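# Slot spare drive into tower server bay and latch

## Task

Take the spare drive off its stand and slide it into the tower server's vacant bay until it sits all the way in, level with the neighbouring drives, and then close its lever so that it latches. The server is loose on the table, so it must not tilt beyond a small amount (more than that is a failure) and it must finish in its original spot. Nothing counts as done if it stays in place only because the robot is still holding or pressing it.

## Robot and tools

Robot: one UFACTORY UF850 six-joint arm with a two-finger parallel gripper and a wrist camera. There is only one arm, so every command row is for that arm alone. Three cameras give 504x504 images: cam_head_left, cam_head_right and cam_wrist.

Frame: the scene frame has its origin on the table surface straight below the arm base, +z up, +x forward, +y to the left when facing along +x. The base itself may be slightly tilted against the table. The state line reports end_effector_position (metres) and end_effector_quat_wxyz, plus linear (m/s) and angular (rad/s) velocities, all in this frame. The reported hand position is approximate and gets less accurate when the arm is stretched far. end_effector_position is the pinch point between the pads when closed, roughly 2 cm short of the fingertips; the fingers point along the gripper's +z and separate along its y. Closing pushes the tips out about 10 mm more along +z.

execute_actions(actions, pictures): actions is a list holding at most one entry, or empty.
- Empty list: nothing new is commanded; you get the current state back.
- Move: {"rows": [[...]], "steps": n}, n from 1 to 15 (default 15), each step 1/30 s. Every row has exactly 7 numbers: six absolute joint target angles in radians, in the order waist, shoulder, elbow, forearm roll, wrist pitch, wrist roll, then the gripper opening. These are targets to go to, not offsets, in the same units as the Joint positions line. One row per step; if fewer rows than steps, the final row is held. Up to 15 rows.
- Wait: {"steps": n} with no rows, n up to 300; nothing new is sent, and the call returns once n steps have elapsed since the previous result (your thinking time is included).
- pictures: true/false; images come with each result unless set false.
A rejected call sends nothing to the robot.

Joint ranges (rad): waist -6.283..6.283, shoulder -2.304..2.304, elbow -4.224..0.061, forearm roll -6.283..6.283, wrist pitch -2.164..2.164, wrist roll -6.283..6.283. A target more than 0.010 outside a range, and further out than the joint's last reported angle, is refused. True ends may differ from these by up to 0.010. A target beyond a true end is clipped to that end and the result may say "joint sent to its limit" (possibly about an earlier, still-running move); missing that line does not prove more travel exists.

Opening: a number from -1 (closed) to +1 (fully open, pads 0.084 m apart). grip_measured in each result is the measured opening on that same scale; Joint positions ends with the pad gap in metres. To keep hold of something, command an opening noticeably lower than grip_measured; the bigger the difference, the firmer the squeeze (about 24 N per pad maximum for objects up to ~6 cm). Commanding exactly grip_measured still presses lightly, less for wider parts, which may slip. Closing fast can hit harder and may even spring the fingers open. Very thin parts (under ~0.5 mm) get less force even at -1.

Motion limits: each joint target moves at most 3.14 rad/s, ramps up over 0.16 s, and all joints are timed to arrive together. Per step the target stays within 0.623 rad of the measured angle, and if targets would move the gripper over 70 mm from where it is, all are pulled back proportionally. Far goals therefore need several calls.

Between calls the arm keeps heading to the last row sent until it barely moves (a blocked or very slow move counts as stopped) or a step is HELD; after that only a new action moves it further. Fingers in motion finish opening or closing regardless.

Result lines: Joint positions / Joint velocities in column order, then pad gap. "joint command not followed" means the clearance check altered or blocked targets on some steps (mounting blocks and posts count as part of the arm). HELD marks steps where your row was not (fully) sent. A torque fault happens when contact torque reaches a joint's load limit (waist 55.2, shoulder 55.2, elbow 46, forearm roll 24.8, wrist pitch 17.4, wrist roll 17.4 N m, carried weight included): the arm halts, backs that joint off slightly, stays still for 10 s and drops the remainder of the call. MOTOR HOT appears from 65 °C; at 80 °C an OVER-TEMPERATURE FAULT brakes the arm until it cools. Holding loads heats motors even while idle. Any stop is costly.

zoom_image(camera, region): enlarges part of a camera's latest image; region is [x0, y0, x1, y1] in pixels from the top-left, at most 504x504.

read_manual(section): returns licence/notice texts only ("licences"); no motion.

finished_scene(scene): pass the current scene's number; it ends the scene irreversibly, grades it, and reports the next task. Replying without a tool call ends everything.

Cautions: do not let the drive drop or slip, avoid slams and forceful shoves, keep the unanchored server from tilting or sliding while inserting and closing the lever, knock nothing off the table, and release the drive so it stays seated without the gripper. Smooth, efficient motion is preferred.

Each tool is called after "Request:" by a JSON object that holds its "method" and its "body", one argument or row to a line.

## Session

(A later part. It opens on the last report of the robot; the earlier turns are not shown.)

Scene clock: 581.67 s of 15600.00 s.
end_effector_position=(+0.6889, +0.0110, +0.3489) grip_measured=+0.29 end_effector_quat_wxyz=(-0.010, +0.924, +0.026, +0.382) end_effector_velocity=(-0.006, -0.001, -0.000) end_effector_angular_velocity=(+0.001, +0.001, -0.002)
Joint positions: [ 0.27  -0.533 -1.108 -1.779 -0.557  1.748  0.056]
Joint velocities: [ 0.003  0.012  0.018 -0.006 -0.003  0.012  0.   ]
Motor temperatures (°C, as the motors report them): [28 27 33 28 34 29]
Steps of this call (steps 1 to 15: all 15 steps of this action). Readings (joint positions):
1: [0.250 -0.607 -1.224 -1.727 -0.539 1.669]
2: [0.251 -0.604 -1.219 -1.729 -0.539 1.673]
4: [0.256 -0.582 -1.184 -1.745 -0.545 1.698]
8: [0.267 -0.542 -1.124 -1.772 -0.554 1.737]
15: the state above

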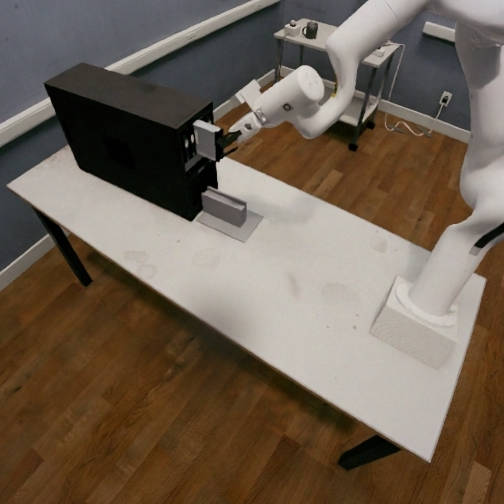

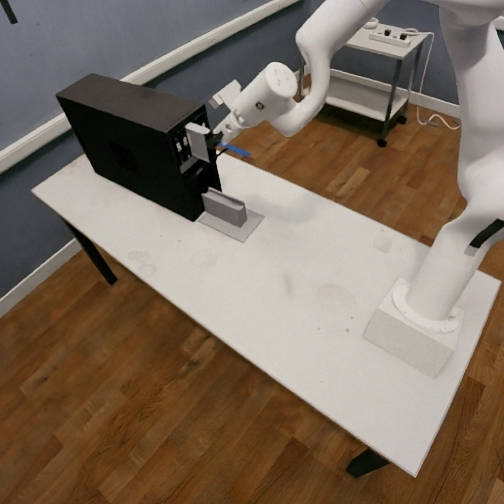

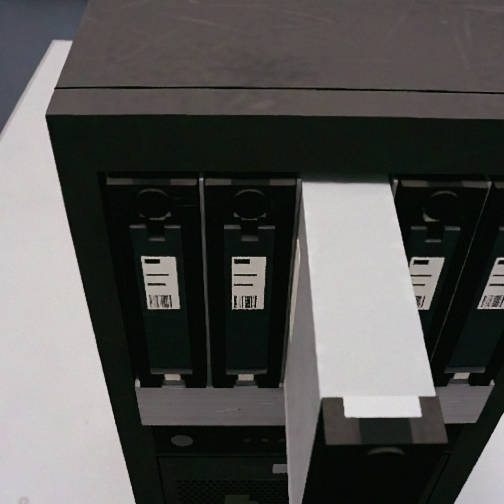

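Request:
{"method": "execute_actions", "body": {
  "actions": [
    {"rows":[[0.2758,-0.5162,-1.0927,-1.7734,-0.5582,1.7472,-1]],"steps":15}
  ]
}}

Request:
{"method": "execute_actions", "body": {
  "actions": [
    {"rows":[[0.2645,-0.5564,-1.1542,-1.7484,-0.5479,1.7075,-1]],"steps":15}
  ],
  "pictures": false
}}

Request:
{"method": "execute_actions", "body": {
  "actions": [
    {"rows":[[0.2536,-0.5972,-1.2177,-1.7184,-0.5382,1.6635,-1]],"steps":15}
  ]
}}

Request:
{"method": "execute_actions", "body": {
  "actions": [
    {"rows":[[0.2442,-0.638,-1.2835,-1.684,-0.5288,1.6152,-1]],"steps":15}
  ],
  "pictures": false
}}

Request:
{"method": "execute_actions", "body": {
  "actions": [
    {"rows":[[0.2352,-0.6802,-1.3517,-1.647,-0.5198,1.565,-1]],"steps":15}
  ]
}}

Request:
{"method": "zoom_image", "body": {
  "camera": "cam_head_left",
  "region": [160,80,300,220]
}}

Scene clock: 591.47 s of 15600.00 s.
end_effector_position=(+0.6830, +0.0107, +0.3526) grip_measured=-1.00 end_effector_quat_wxyz=(-0.011, +0.924, +0.026, +0.382) end_effector_velocity=(-0.000, -0.000, +0.001) end_effector_angular_velocity=(+0.001, +0.000, -0.002)
Joint positions: [ 0.276 -0.516 -1.093 -1.773 -0.558  1.747  0.   ]
Joint velocities: [ 0.001  0.001  0.001  0.002 -0.001  0.001  0.   ]
Motor temperatures (°C, as the motors report them): [28 27 33 28 34 29]
Steps of this call (steps 1 to 15: the robot went on to your last target; steps 16 to 90: nothing new was sent; then 6.30 s passed at rest; steps 91 to 105: all 15 steps of this action). Readings (joint positions):
91: [0.270 -0.531 -1.106 -1.780 -0.557 1.749]
92: [0.271 -0.530 -1.104 -1.779 -0.557 1.749]
94: [0.273 -0.523 -1.099 -1.776 -0.558 1.748]
98: [0.275 -0.518 -1.094 -1.774 -0.558 1.747]
105: the state above

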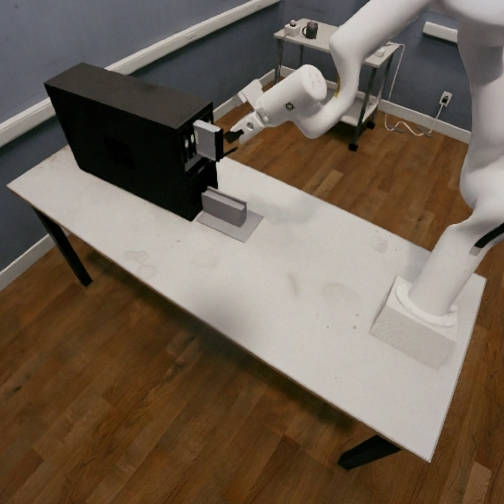

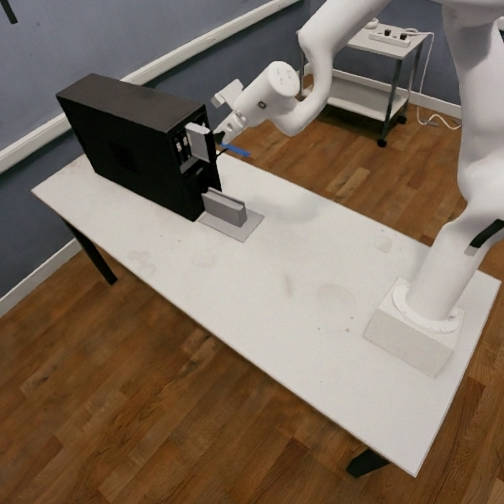

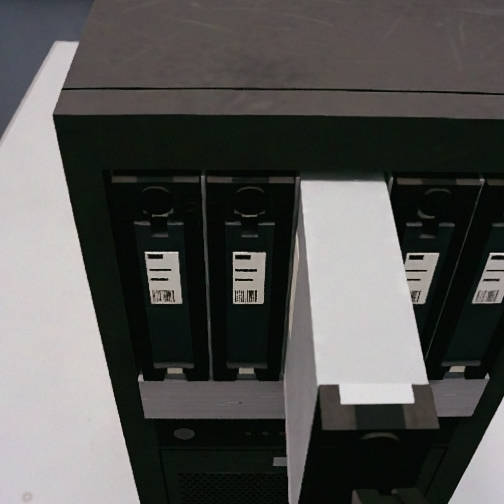

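Scene clock: 591.97 s of 15600.00 s.
end_effector_position=(+0.7027, +0.0120, +0.3527) grip_measured=-1.00 end_effector_quat_wxyz=(-0.011, +0.924, +0.026, +0.382) end_effector_velocity=(+0.002, +0.001, +0.000) end_effector_angular_velocity=(+0.002, +0.001, -0.001)
Joint positions: [ 0.265 -0.556 -1.153 -1.749 -0.548  1.708  0.   ]
Joint velocities: [-0.    -0.005 -0.008  0.005  0.001 -0.004  0.   ]
Motor temperatures (°C, as the motors report them): [28 27 33 28 34 29]
Steps of this call (steps 1 to 15: all 15 steps of this action). Readings (joint positions):
1: [0.276 -0.516 -1.093 -1.773 -0.558 1.747]
2: [0.275 -0.518 -1.096 -1.772 -0.558 1.745]
4: [0.271 -0.534 -1.120 -1.762 -0.554 1.730]
8: [0.266 -0.552 -1.146 -1.752 -0.549 1.713]
15: the state above

Scene clock: 592.47 s of 15600.00 s.
end_effector_position=(+0.7227, +0.0131, +0.3526) grip_measured=-1.00 end_effector_quat_wxyz=(-0.011, +0.924, +0.026, +0.381) end_effector_velocity=(+0.002, +0.000, -0.000) end_effector_angular_velocity=(+0.001, +0.001, -0.001)
Joint positions: [ 0.254 -0.597 -1.217 -1.719 -0.538  1.664  0.   ]
Joint velocities: [-0.002 -0.005 -0.008  0.005  0.002 -0.005  0.   ]
Motor temperatures (°C, as the motors report them): [28 27 33 28 34 29]
Steps of this call (steps 1 to 15: all 15 steps of this action). Readings (joint positions):
1: [0.265 -0.556 -1.154 -1.749 -0.548 1.708]
2: [0.264 -0.558 -1.156 -1.747 -0.547 1.705]
4: [0.260 -0.574 -1.181 -1.735 -0.544 1.688]
8: [0.255 -0.592 -1.210 -1.722 -0.540 1.670]
15: the state above

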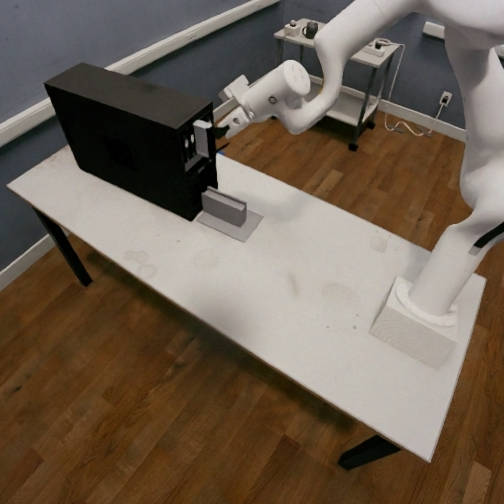

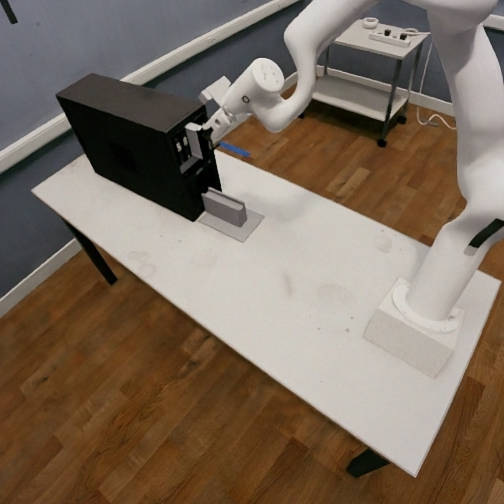

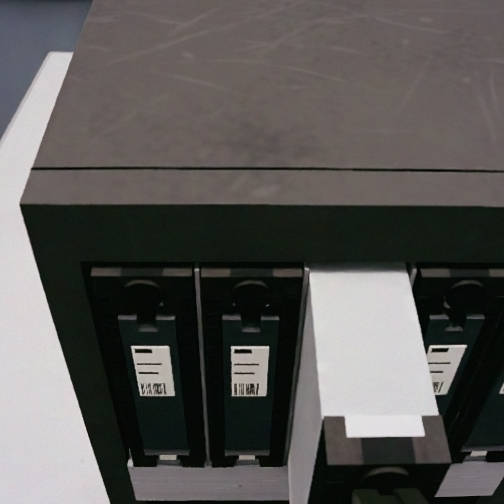

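Scene clock: 592.97 s of 15600.00 s.
end_effector_position=(+0.7426, +0.0145, +0.3532) grip_measured=-1.00 end_effector_quat_wxyz=(-0.011, +0.924, +0.026, +0.381) end_effector_velocity=(+0.002, +0.001, -0.001) end_effector_angular_velocity=(+0.002, +0.003, -0.001)
Joint positions: [ 0.244 -0.637 -1.283 -1.684 -0.529  1.616  0.   ]
Joint velocities: [-0.001 -0.005 -0.007  0.006  0.001 -0.005  0.   ]
Motor temperatures (°C, as the motors report them): [28 27 33 28 34 29]
Steps of this call (steps 1 to 15: all 15 steps of this action). Readings (joint positions):
1: [0.254 -0.597 -1.217 -1.719 -0.538 1.664]
2: [0.253 -0.598 -1.220 -1.717 -0.538 1.661]
4: [0.250 -0.614 -1.245 -1.704 -0.534 1.643]
8: [0.245 -0.633 -1.275 -1.689 -0.530 1.622]
15: the state above

Scene clock: 593.47 s of 15600.00 s.
end_effector_position=(+0.7627, +0.0162, +0.3536) grip_measured=-1.00 end_effector_quat_wxyz=(-0.012, +0.924, +0.026, +0.381) end_effector_velocity=(+0.003, +0.000, +0.000) end_effector_angular_velocity=(-0.001, -0.000, +0.001)
Joint positions: [ 0.235 -0.68  -1.351 -1.648 -0.52   1.566  0.   ]
Joint velocities: [-0.001 -0.006 -0.009  0.005  0.001 -0.008  0.   ]
Motor temperatures (°C, as the motors report them): [28 27 33 28 34 29]
Steps of this call (steps 1 to 15: all 15 steps of this action). Readings (joint positions):
1: [0.244 -0.638 -1.283 -1.684 -0.529 1.616]
2: [0.244 -0.639 -1.286 -1.683 -0.528 1.613]
4: [0.241 -0.655 -1.312 -1.669 -0.525 1.594]
8: [0.236 -0.675 -1.343 -1.652 -0.521 1.572]
15: the state above

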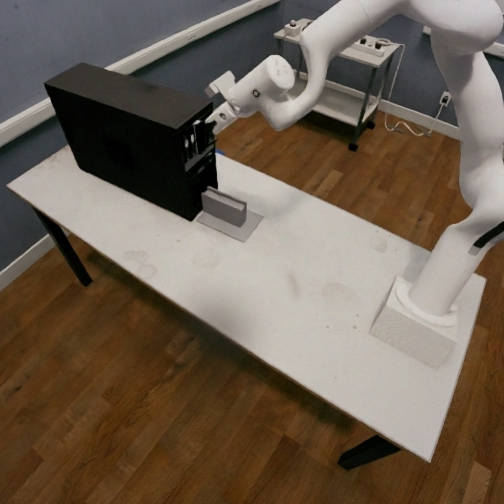

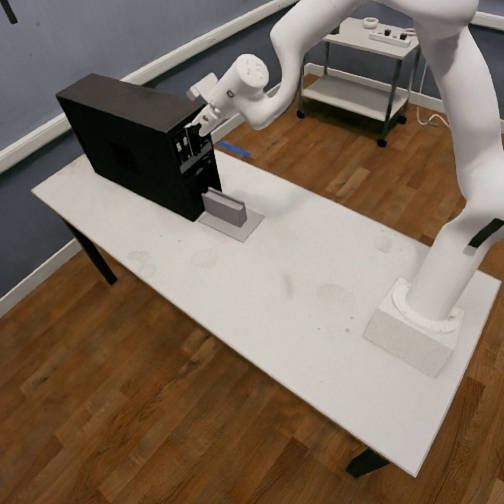

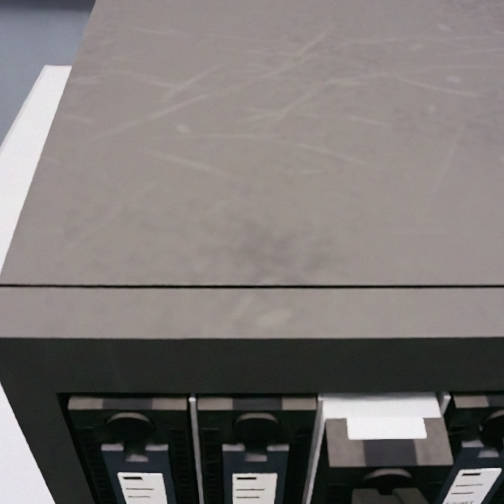

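Region (160, 80, 300, 220) of cam_head_left's 504x504 image, scaled by 3.600, with more detail than that image has.

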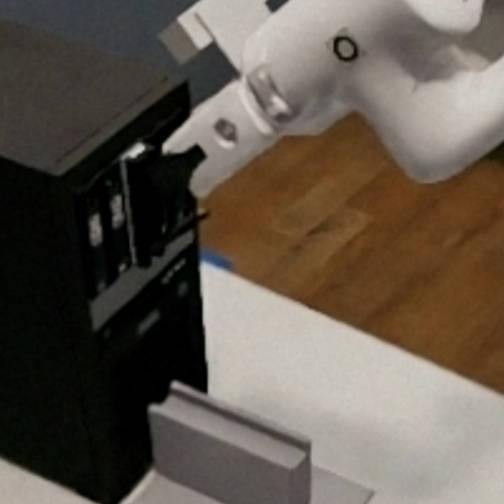

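Request:
{"method": "execute_actions", "body": {
  "actions": [
    {"rows":[[0.232,-0.6955,-1.376,-1.634,-0.5168,1.5472,-1]],"steps":15}
  ]
}}

Request:
{"method": "execute_actions", "body": {
  "actions": [
    {"rows":[[0.2302,-0.7043,-1.39,-1.6265,-0.515,1.537,-1]],"steps":15}
  ]
}}

Scene clock: 597.70 s of 15600.00 s.
end_effector_position=(+0.7699, +0.0168, +0.3534) grip_measured=-1.00 end_effector_quat_wxyz=(-0.012, +0.924, +0.026, +0.381) end_effector_velocity=(+0.001, -0.000, +0.000) end_effector_angular_velocity=(+0.000, -0.000, -0.000)
Joint positions: [ 0.232 -0.695 -1.376 -1.634 -0.517  1.547  0.   ]
Joint velocities: [-0.001 -0.002 -0.003  0.001  0.    -0.002  0.   ]
Motor temperatures (°C, as the motors report them): [28 27 33 28 34 29]
Steps of this call (steps 1 to 15: the robot went on to your last target; steps 16 to 90: nothing new was sent; then 0.73 s passed at rest; steps 91 to 105: all 15 steps of this action). Readings (joint positions):
91: [0.235 -0.680 -1.352 -1.647 -0.520 1.565]
92: [0.235 -0.682 -1.354 -1.646 -0.519 1.563]
94: [0.234 -0.688 -1.365 -1.640 -0.518 1.555]
98: [0.232 -0.694 -1.373 -1.635 -0.517 1.549]
105: the state above

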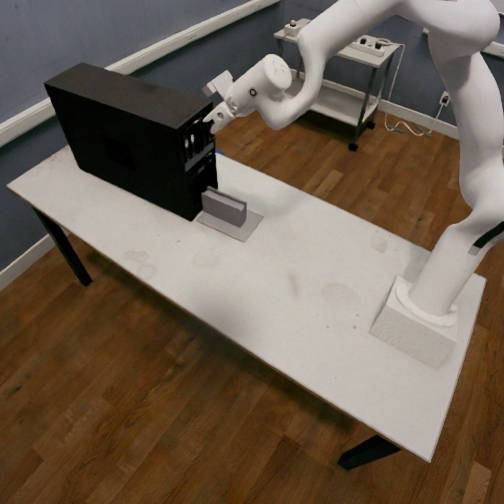

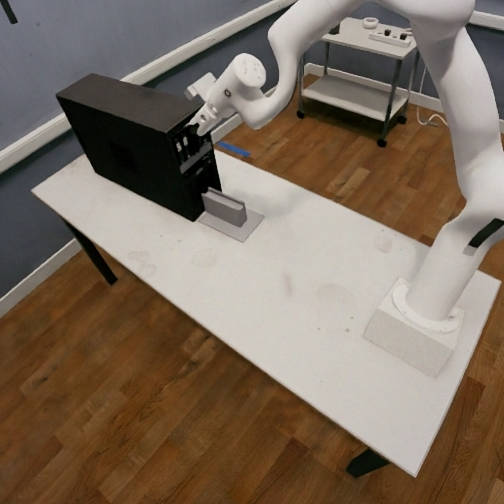

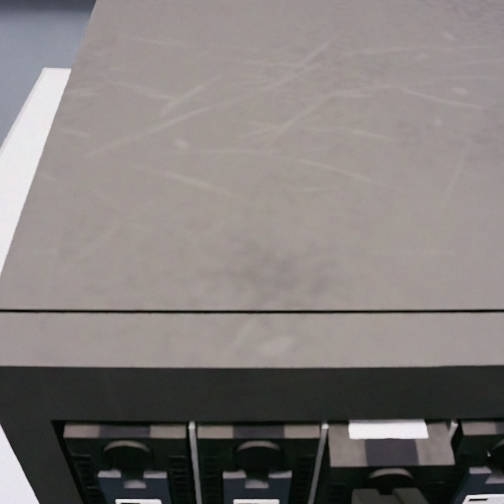

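Scene clock: 598.20 s of 15600.00 s.
end_effector_position=(+0.7739, +0.0172, +0.3533) grip_measured=-1.00 end_effector_quat_wxyz=(-0.012, +0.924, +0.026, +0.380) end_effector_velocity=(+0.002, +0.000, +0.001) end_effector_angular_velocity=(+0.001, -0.002, +0.001)
Joint positions: [ 0.23  -0.704 -1.39  -1.626 -0.515  1.537  0.   ]
Joint velocities: [-0.001 -0.002 -0.005 -0.     0.002 -0.002  0.   ]
Motor temperatures (°C, as the motors report them): [28 27 33 28 34 29]
Steps of this call (steps 1 to 15: all 15 steps of this action). Readings (joint positions):
1: [0.232 -0.695 -1.376 -1.634 -0.517 1.547]
2: [0.232 -0.696 -1.377 -1.633 -0.517 1.546]
4: [0.231 -0.700 -1.384 -1.630 -0.516 1.542]
8: [0.231 -0.703 -1.388 -1.627 -0.516 1.538]
15: the state above

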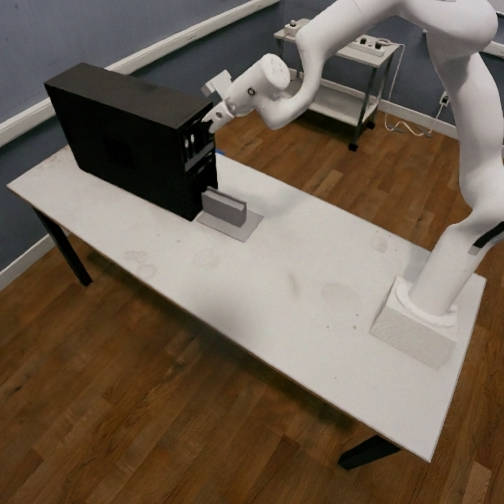

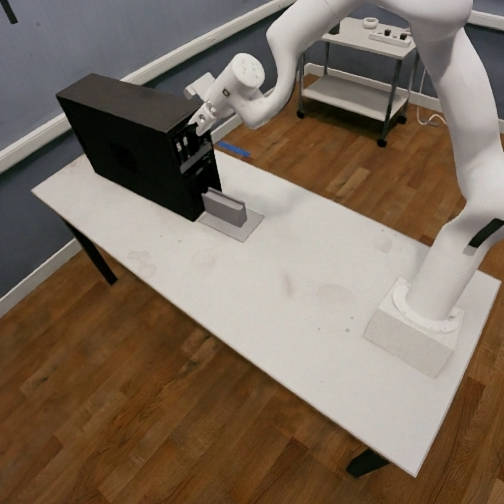

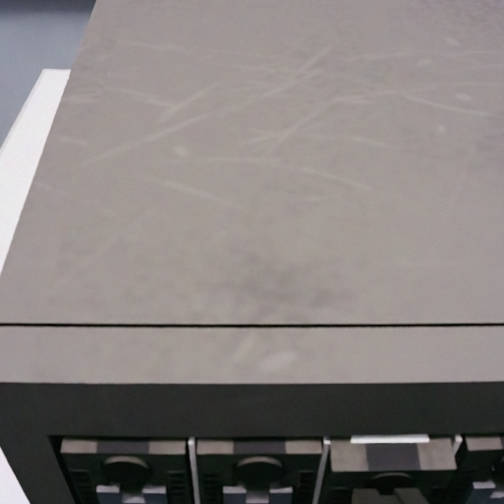

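Request:
{"method": "execute_actions", "body": {
  "actions": [
    {"rows":[[0.2561,-0.5922,-1.2197,-1.7058,-0.5367,1.6515,-1]],"steps":15}
  ],
  "pictures": false
}}

Request:
{"method": "execute_actions", "body": {
  "actions": [
    {"rows":[[0.2733,-0.5212,-1.0907,-1.786,-0.5597,1.7592,-1]],"steps":15}
  ]
}}

Request:
{"method": "execute_actions", "body": {
  "actions": [
    {"rows":[[0.251,-0.566,-1.073,-1.893,-0.578,1.861,-1]],"steps":15}
  ]
}}

Request:
{"method": "zoom_image", "body": {
  "camera": "cam_head_left",
  "region": [160,80,300,220]
}}

Scene clock: 605.03 s of 15600.00 s.
end_effector_position=(+0.7237, +0.0134, +0.3565) grip_measured=-1.00 end_effector_quat_wxyz=(-0.012, +0.924, +0.026, +0.381) end_effector_velocity=(-0.009, -0.001, -0.000) end_effector_angular_velocity=(+0.001, +0.000, -0.003)
Joint positions: [ 0.256 -0.595 -1.223 -1.704 -0.536  1.649  0.   ]
Joint velocities: [ 0.004  0.019  0.03  -0.013 -0.005  0.023  0.   ]
Motor temperatures (°C, as the motors report them): [28 27 33 28 34 29]
Steps of this call (steps 1 to 15: the robot went on to your last target; steps 16 to 90: nothing new was sent; then 3.33 s passed at rest; steps 91 to 105: all 15 steps of this action). Readings (joint positions):
91: [0.230 -0.704 -1.390 -1.627 -0.515 1.537]
92: [0.231 -0.703 -1.387 -1.628 -0.515 1.539]
94: [0.235 -0.680 -1.352 -1.645 -0.519 1.564]
98: [0.251 -0.613 -1.253 -1.691 -0.532 1.628]
105: the state above

Scene clock: 605.53 s of 15600.00 s.
end_effector_position=(+0.6840, +0.0107, +0.3491) grip_measured=-1.00 end_effector_quat_wxyz=(-0.010, +0.924, +0.026, +0.382) end_effector_velocity=(-0.006, -0.000, -0.001) end_effector_angular_velocity=(-0.000, -0.001, -0.000)
Joint positions: [ 0.273 -0.523 -1.093 -1.785 -0.559  1.757  0.   ]
Joint velocities: [ 0.003  0.012  0.02  -0.012 -0.004  0.016  0.   ]
Motor temperatures (°C, as the motors report them): [28 27 33 28 34 29]
Steps of this call (steps 1 to 15: all 15 steps of this action). Readings (joint positions):
1: [0.256 -0.594 -1.222 -1.705 -0.536 1.650]
2: [0.256 -0.592 -1.219 -1.707 -0.537 1.653]
4: [0.261 -0.573 -1.185 -1.728 -0.543 1.683]
8: [0.271 -0.533 -1.112 -1.772 -0.556 1.740]
15: the state above

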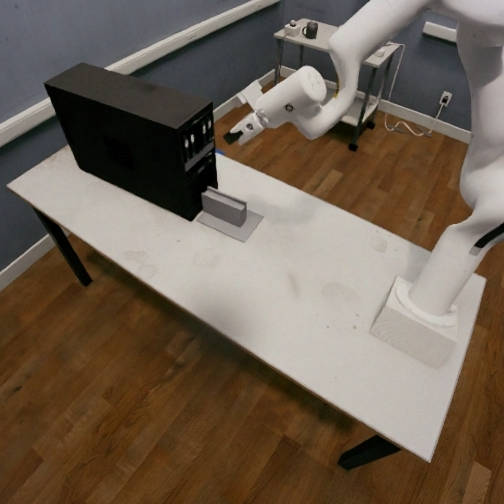

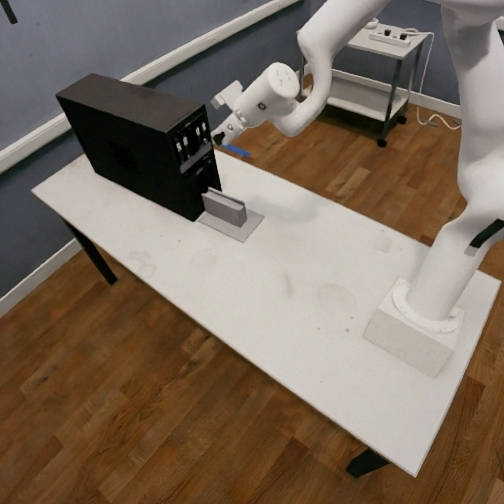

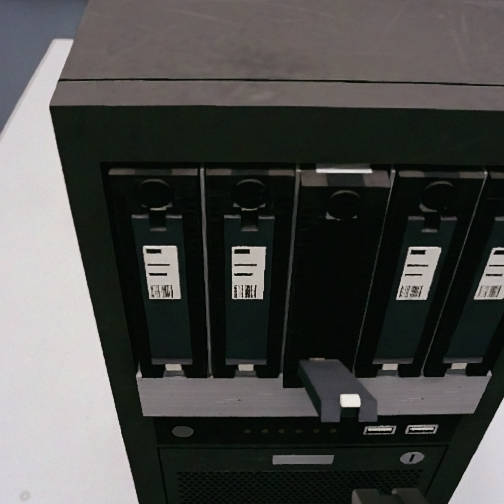

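Scene clock: 606.03 s of 15600.00 s.
end_effector_position=(+0.6845, +0.0094, +0.3161) grip_measured=-1.00 end_effector_quat_wxyz=(-0.003, +0.924, +0.026, +0.381) end_effector_velocity=(+0.000, +0.000, -0.004) end_effector_angular_velocity=(-0.002, -0.001, +0.001)
Joint positions: [ 0.251 -0.565 -1.073 -1.891 -0.578  1.859  0.   ]
Joint velocities: [-0.002 -0.006  0.002 -0.015 -0.002  0.014  0.   ]
Motor temperatures (°C, as the motors report them): [28 27 33 28 34 29]
Steps of this call (steps 1 to 15: all 15 steps of this action). Readings (joint positions):
1: [0.273 -0.522 -1.092 -1.785 -0.559 1.758]
2: [0.273 -0.523 -1.092 -1.788 -0.560 1.762]
4: [0.266 -0.535 -1.087 -1.820 -0.566 1.793]
8: [0.254 -0.560 -1.075 -1.876 -0.575 1.844]
15: the state above

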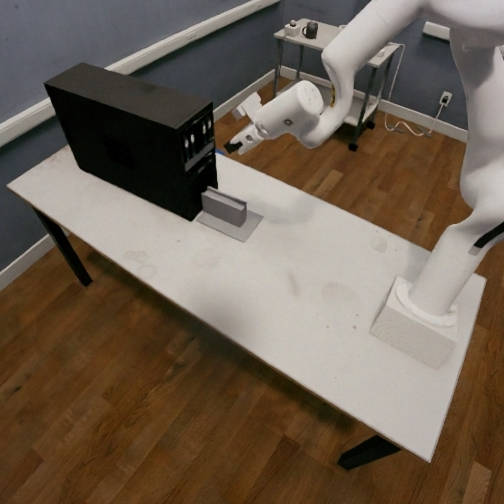

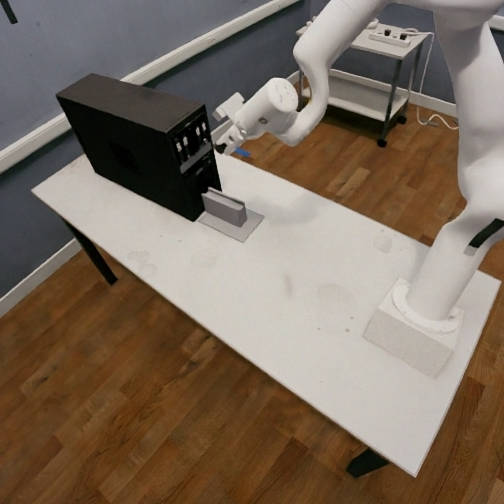

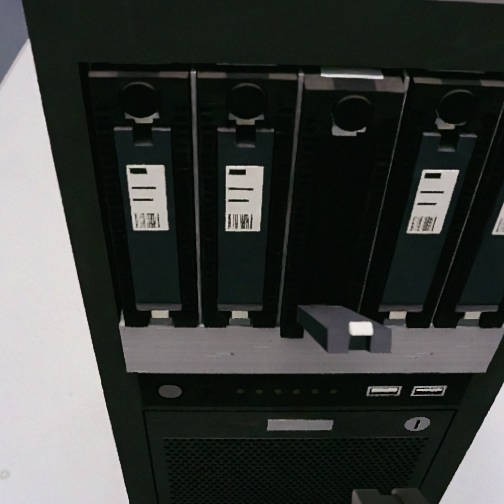

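Region (160, 80, 300, 220) of cam_head_left's 504x504 image, scaled by 3.600, with more detail than that image has.

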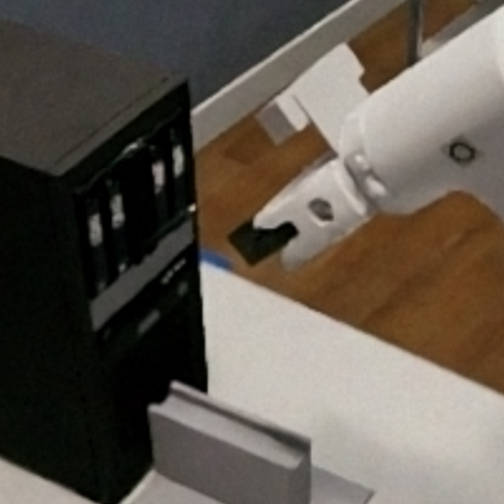

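Request:
{"method": "execute_actions", "body": {
  "actions": [
    {"rows":[[0.2345,-0.621,-1.128,-1.900,-0.574,1.852,-1]],"steps":15}
  ]
}}

Request:
{"method": "execute_actions", "body": {
  "actions": [
    {"rows":[[0.2245,-0.662,-1.191,-1.870,-0.563,1.808,-1]],"steps":15}
  ]
}}

Request:
{"method": "execute_actions", "body": {
  "actions": [
    {"rows":[[0.219,-0.696,-1.259,-1.820,-0.551,1.744,-1]],"steps":15}
  ]
}}

Request:
{"method": "zoom_image", "body": {
  "camera": "cam_head_left",
  "region": [160,80,300,220]
}}

Scene clock: 612.63 s of 15600.00 s.
end_effector_position=(+0.7033, +0.0111, +0.3029) grip_measured=-1.00 end_effector_quat_wxyz=(+0.001, +0.925, +0.027, +0.379) end_effector_velocity=(+0.002, -0.000, -0.002) end_effector_angular_velocity=(-0.001, +0.002, +0.000)
Joint positions: [ 0.235 -0.62  -1.127 -1.9   -0.574  1.852  0.   ]
Joint velocities: [-0.002 -0.006 -0.006  0.001  0.001 -0.003  0.   ]
Motor temperatures (°C, as the motors report them): [28 27 33 28 34 29]
Steps of this call (steps 1 to 15: the robot went on to your last target; steps 16 to 90: nothing new was sent; then 3.10 s passed at rest; steps 91 to 105: all 15 steps of this action). Readings (joint positions):
91: [0.251 -0.566 -1.073 -1.893 -0.578 1.861]
92: [0.250 -0.569 -1.076 -1.893 -0.578 1.860]
94: [0.244 -0.590 -1.098 -1.896 -0.576 1.857]
98: [0.236 -0.615 -1.121 -1.899 -0.574 1.853]
105: the state above

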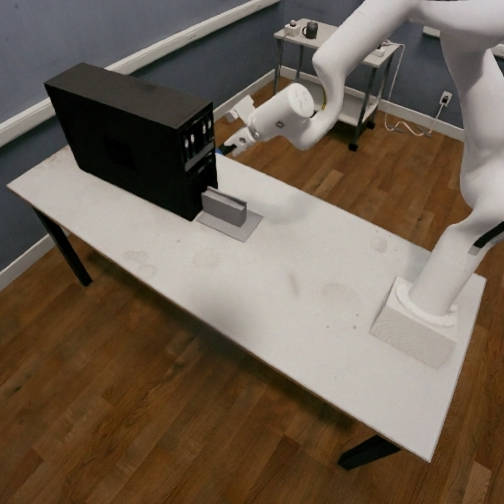

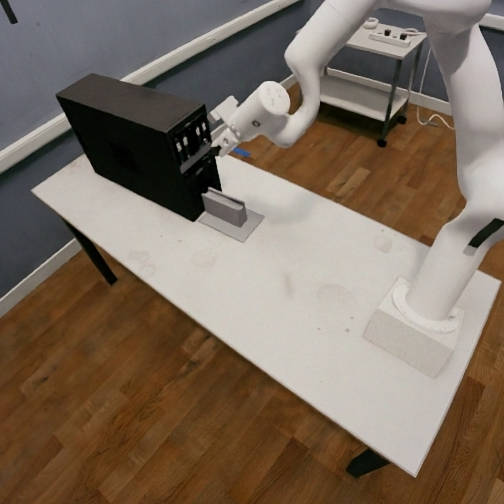

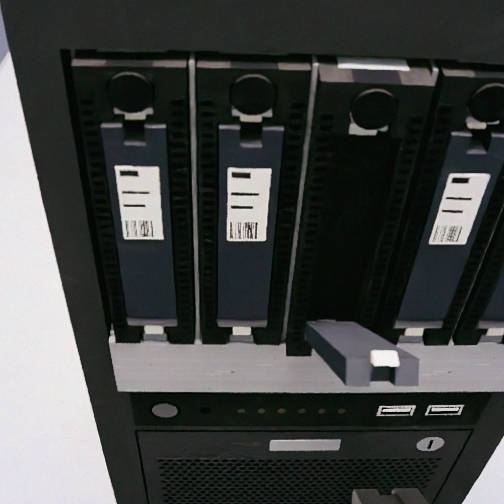

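Scene clock: 613.13 s of 15600.00 s.
end_effector_position=(+0.7226, +0.0125, +0.3006) grip_measured=-1.00 end_effector_quat_wxyz=(+0.002, +0.926, +0.028, +0.377) end_effector_velocity=(+0.002, +0.000, -0.000) end_effector_angular_velocity=(-0.001, +0.001, +0.002)
Joint positions: [ 0.225 -0.661 -1.19  -1.87  -0.563  1.809  0.   ]
Joint velocities: [-0.001 -0.005 -0.007  0.003  0.002 -0.007  0.   ]
Motor temperatures (°C, as the motors report them): [28 27 33 28 34 29]
Steps of this call (steps 1 to 15: all 15 steps of this action). Readings (joint positions):
1: [0.235 -0.620 -1.128 -1.900 -0.574 1.852]
2: [0.234 -0.622 -1.130 -1.899 -0.573 1.850]
4: [0.230 -0.638 -1.155 -1.887 -0.569 1.833]
8: [0.226 -0.657 -1.183 -1.874 -0.565 1.814]
15: the state above

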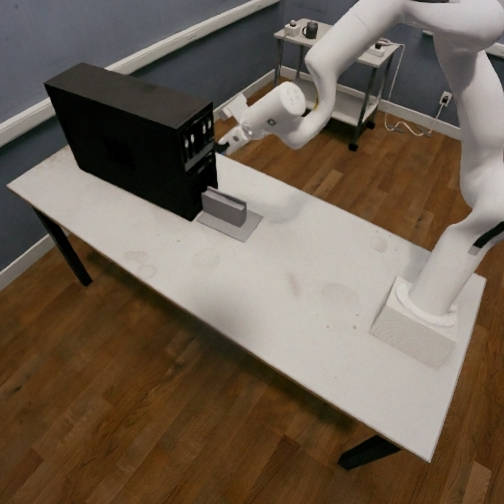

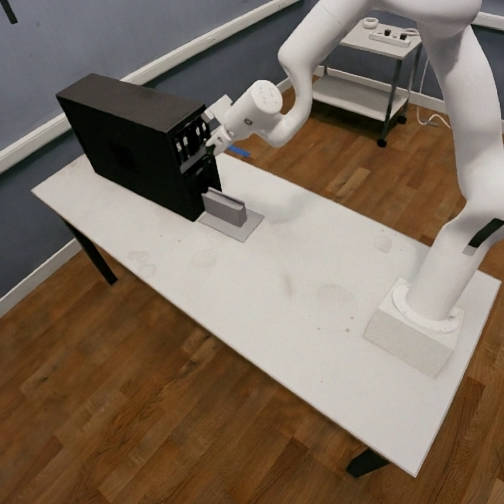

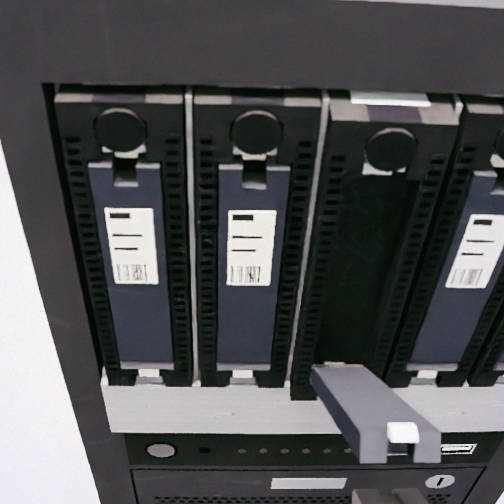

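Scene clock: 613.63 s of 15600.00 s.
end_effector_position=(+0.7423, +0.0140, +0.3048) grip_measured=-1.00 end_effector_quat_wxyz=(+0.002, +0.926, +0.028, +0.376) end_effector_velocity=(+0.003, -0.000, +0.001) end_effector_angular_velocity=(-0.001, -0.000, +0.001)
Joint positions: [ 0.219 -0.696 -1.258 -1.821 -0.551  1.745  0.   ]
Joint velocities: [-0.001 -0.004 -0.008  0.006  0.002 -0.01   0.   ]
Motor temperatures (°C, as the motors report them): [28 27 33 28 34 29]
Steps of this call (steps 1 to 15: all 15 steps of this action). Readings (joint positions):
1: [0.225 -0.662 -1.190 -1.870 -0.563 1.808]
2: [0.224 -0.663 -1.193 -1.868 -0.562 1.805]
4: [0.222 -0.676 -1.219 -1.849 -0.558 1.781]
8: [0.220 -0.692 -1.250 -1.827 -0.553 1.753]
15: the state above

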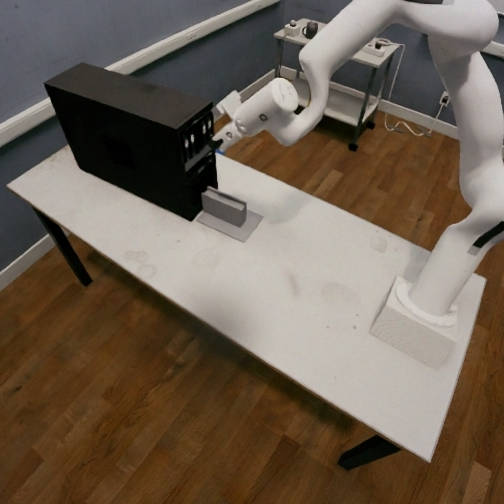

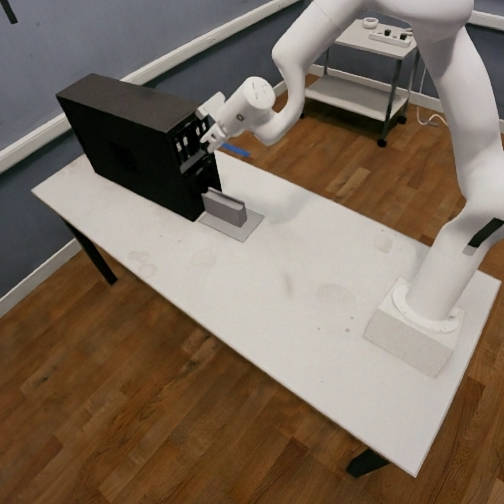

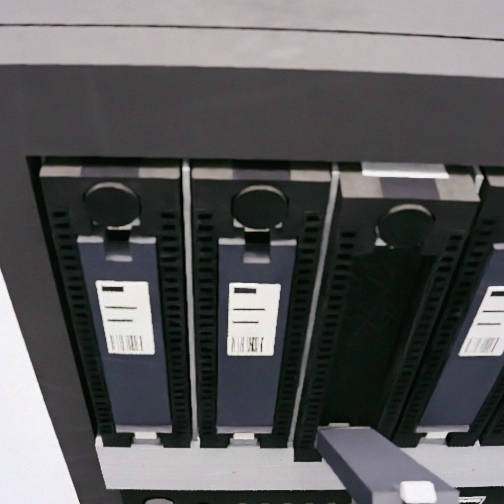

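Region (160, 80, 300, 220) of cam_head_left's 504x504 image, scaled by 3.600, with more detail than that image has.

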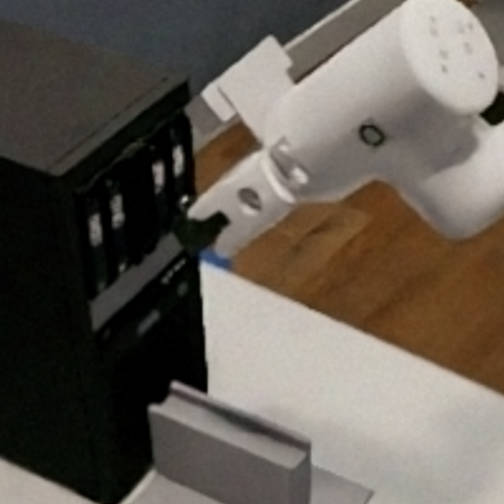

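Request:
{"method": "execute_actions", "body": {
  "actions": [
    {"rows":[[0.217,-0.712,-1.296,-1.787,-0.544,1.705,-1]],"steps":15}
  ]
}}

Request:
{"method": "execute_actions", "body": {
  "actions": [
    {"rows":[[0.216,-0.726,-1.334,-1.752,-0.536,1.665,-1]],"steps":15}
  ]
}}

Request:
{"method": "execute_actions", "body": {
  "actions": [
    {"rows":[[0.217,-0.733,-1.365,-1.712,-0.530,1.621,-1]],"steps":15}
  ]
}}

Scene clock: 620.13 s of 15600.00 s.
end_effector_position=(+0.7527, +0.0147, +0.3087) grip_measured=-1.00 end_effector_quat_wxyz=(+0.001, +0.926, +0.027, +0.376) end_effector_velocity=(+0.001, -0.000, +0.001) end_effector_angular_velocity=(+0.002, -0.001, -0.002)
Joint positions: [ 0.217 -0.712 -1.295 -1.787 -0.544  1.705  0.   ]
Joint velocities: [-0.001 -0.001 -0.004  0.003  0.001 -0.002  0.   ]
Motor temperatures (°C, as the motors report them): [28 27 33 28 34 29]
Steps of this call (steps 1 to 15: the robot went on to your last target; steps 16 to 90: nothing new was sent; then 3.00 s passed at rest; steps 91 to 105: all 15 steps of this action). Readings (joint positions):
91: [0.219 -0.696 -1.259 -1.820 -0.551 1.744]
92: [0.219 -0.697 -1.262 -1.818 -0.550 1.741]
94: [0.218 -0.704 -1.277 -1.803 -0.547 1.724]
98: [0.217 -0.710 -1.292 -1.791 -0.545 1.710]
105: the state above

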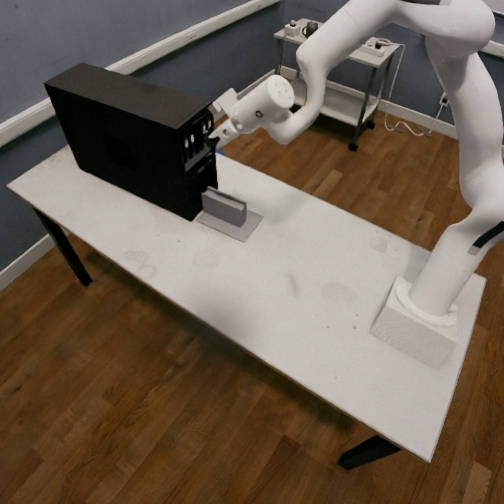

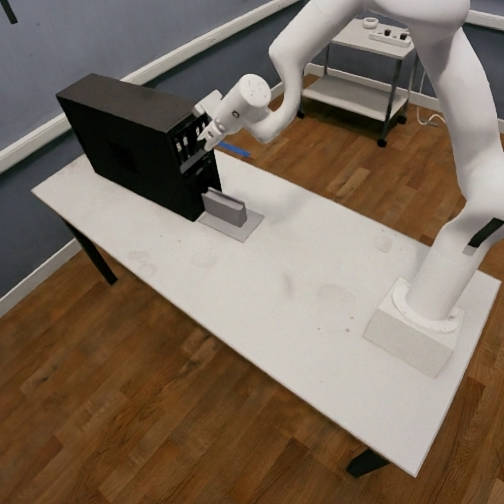

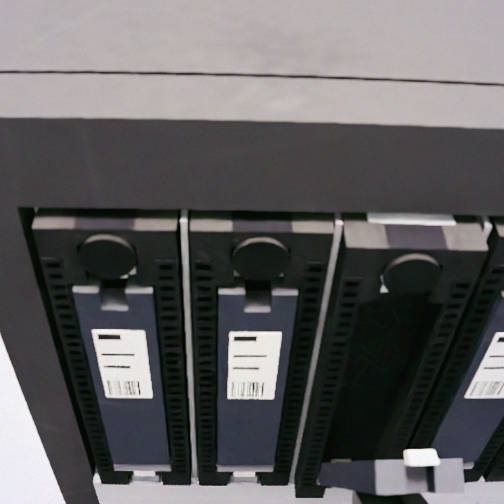

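Scene clock: 620.63 s of 15600.00 s.
end_effector_position=(+0.7631, +0.0158, +0.3147) grip_measured=-1.00 end_effector_quat_wxyz=(-0.000, +0.926, +0.027, +0.376) end_effector_velocity=(+0.000, +0.001, -0.000) end_effector_angular_velocity=(+0.000, +0.001, +0.000)
Joint positions: [ 0.216 -0.726 -1.333 -1.752 -0.536  1.665  0.   ]
Joint velocities: [ 0.    -0.002 -0.003  0.004  0.001 -0.004  0.   ]
Motor temperatures (°C, as the motors report them): [28 27 33 28 34 29]
Steps of this call (steps 1 to 15: all 15 steps of this action). Readings (joint positions):
1: [0.217 -0.712 -1.296 -1.787 -0.544 1.705]
2: [0.217 -0.713 -1.298 -1.785 -0.543 1.702]
4: [0.216 -0.719 -1.315 -1.770 -0.540 1.685]
8: [0.216 -0.725 -1.329 -1.756 -0.537 1.670]
15: the state above

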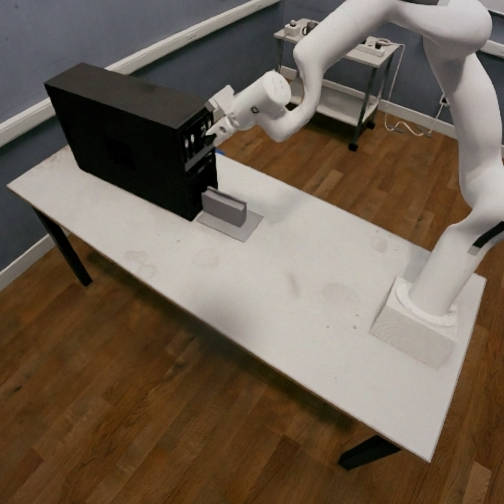

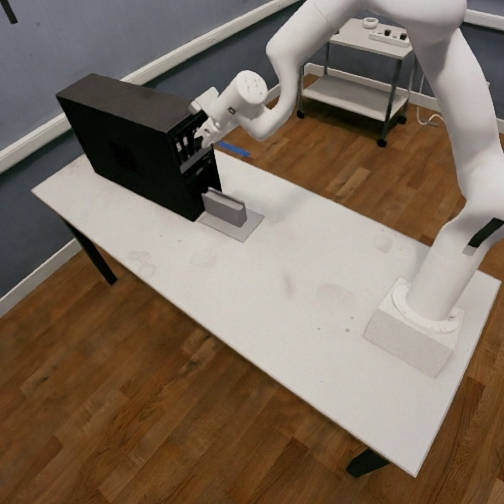

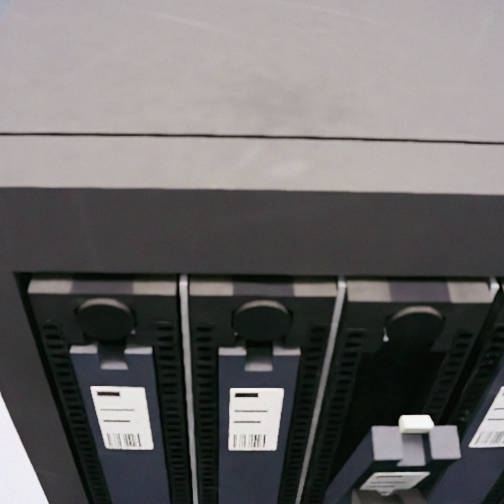

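Scene clock: 621.13 s of 15600.00 s.
end_effector_position=(+0.7708, +0.0163, +0.3225) grip_measured=-1.00 end_effector_quat_wxyz=(-0.002, +0.926, +0.026, +0.376) end_effector_velocity=(+0.000, +0.001, +0.000) end_effector_angular_velocity=(+0.001, +0.001, +0.000)
Joint positions: [ 0.217 -0.733 -1.365 -1.713 -0.53   1.622  0.   ]
Joint velocities: [ 0.001 -0.001 -0.002  0.006  0.001 -0.004  0.   ]
Motor temperatures (°C, as the motors report them): [28 27 33 28 34 29]
Steps of this call (steps 1 to 15: all 15 steps of this action). Readings (joint positions):
1: [0.216 -0.726 -1.334 -1.752 -0.536 1.665]
2: [0.216 -0.726 -1.336 -1.750 -0.536 1.662]
4: [0.216 -0.730 -1.349 -1.733 -0.533 1.644]
8: [0.217 -0.732 -1.362 -1.717 -0.531 1.626]
15: the state above

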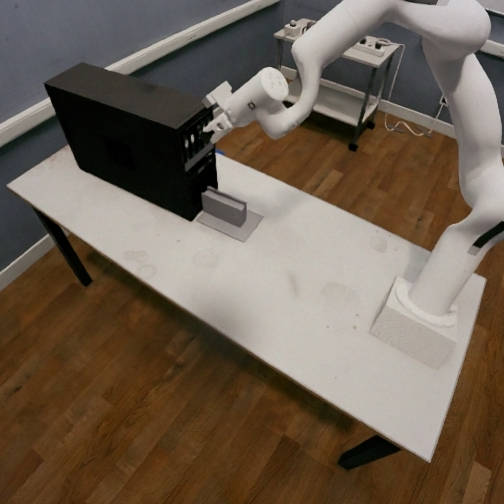

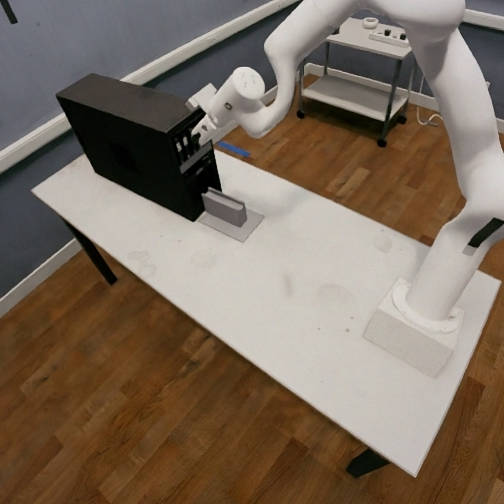

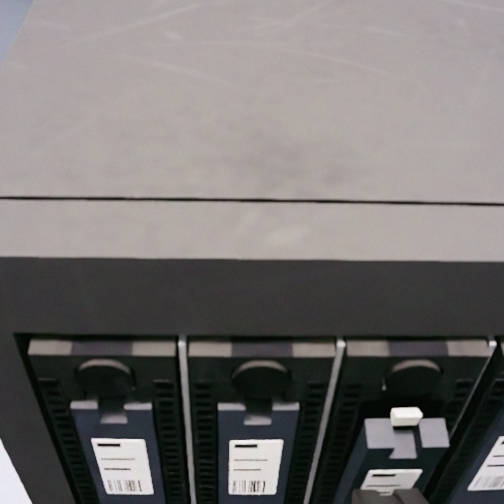

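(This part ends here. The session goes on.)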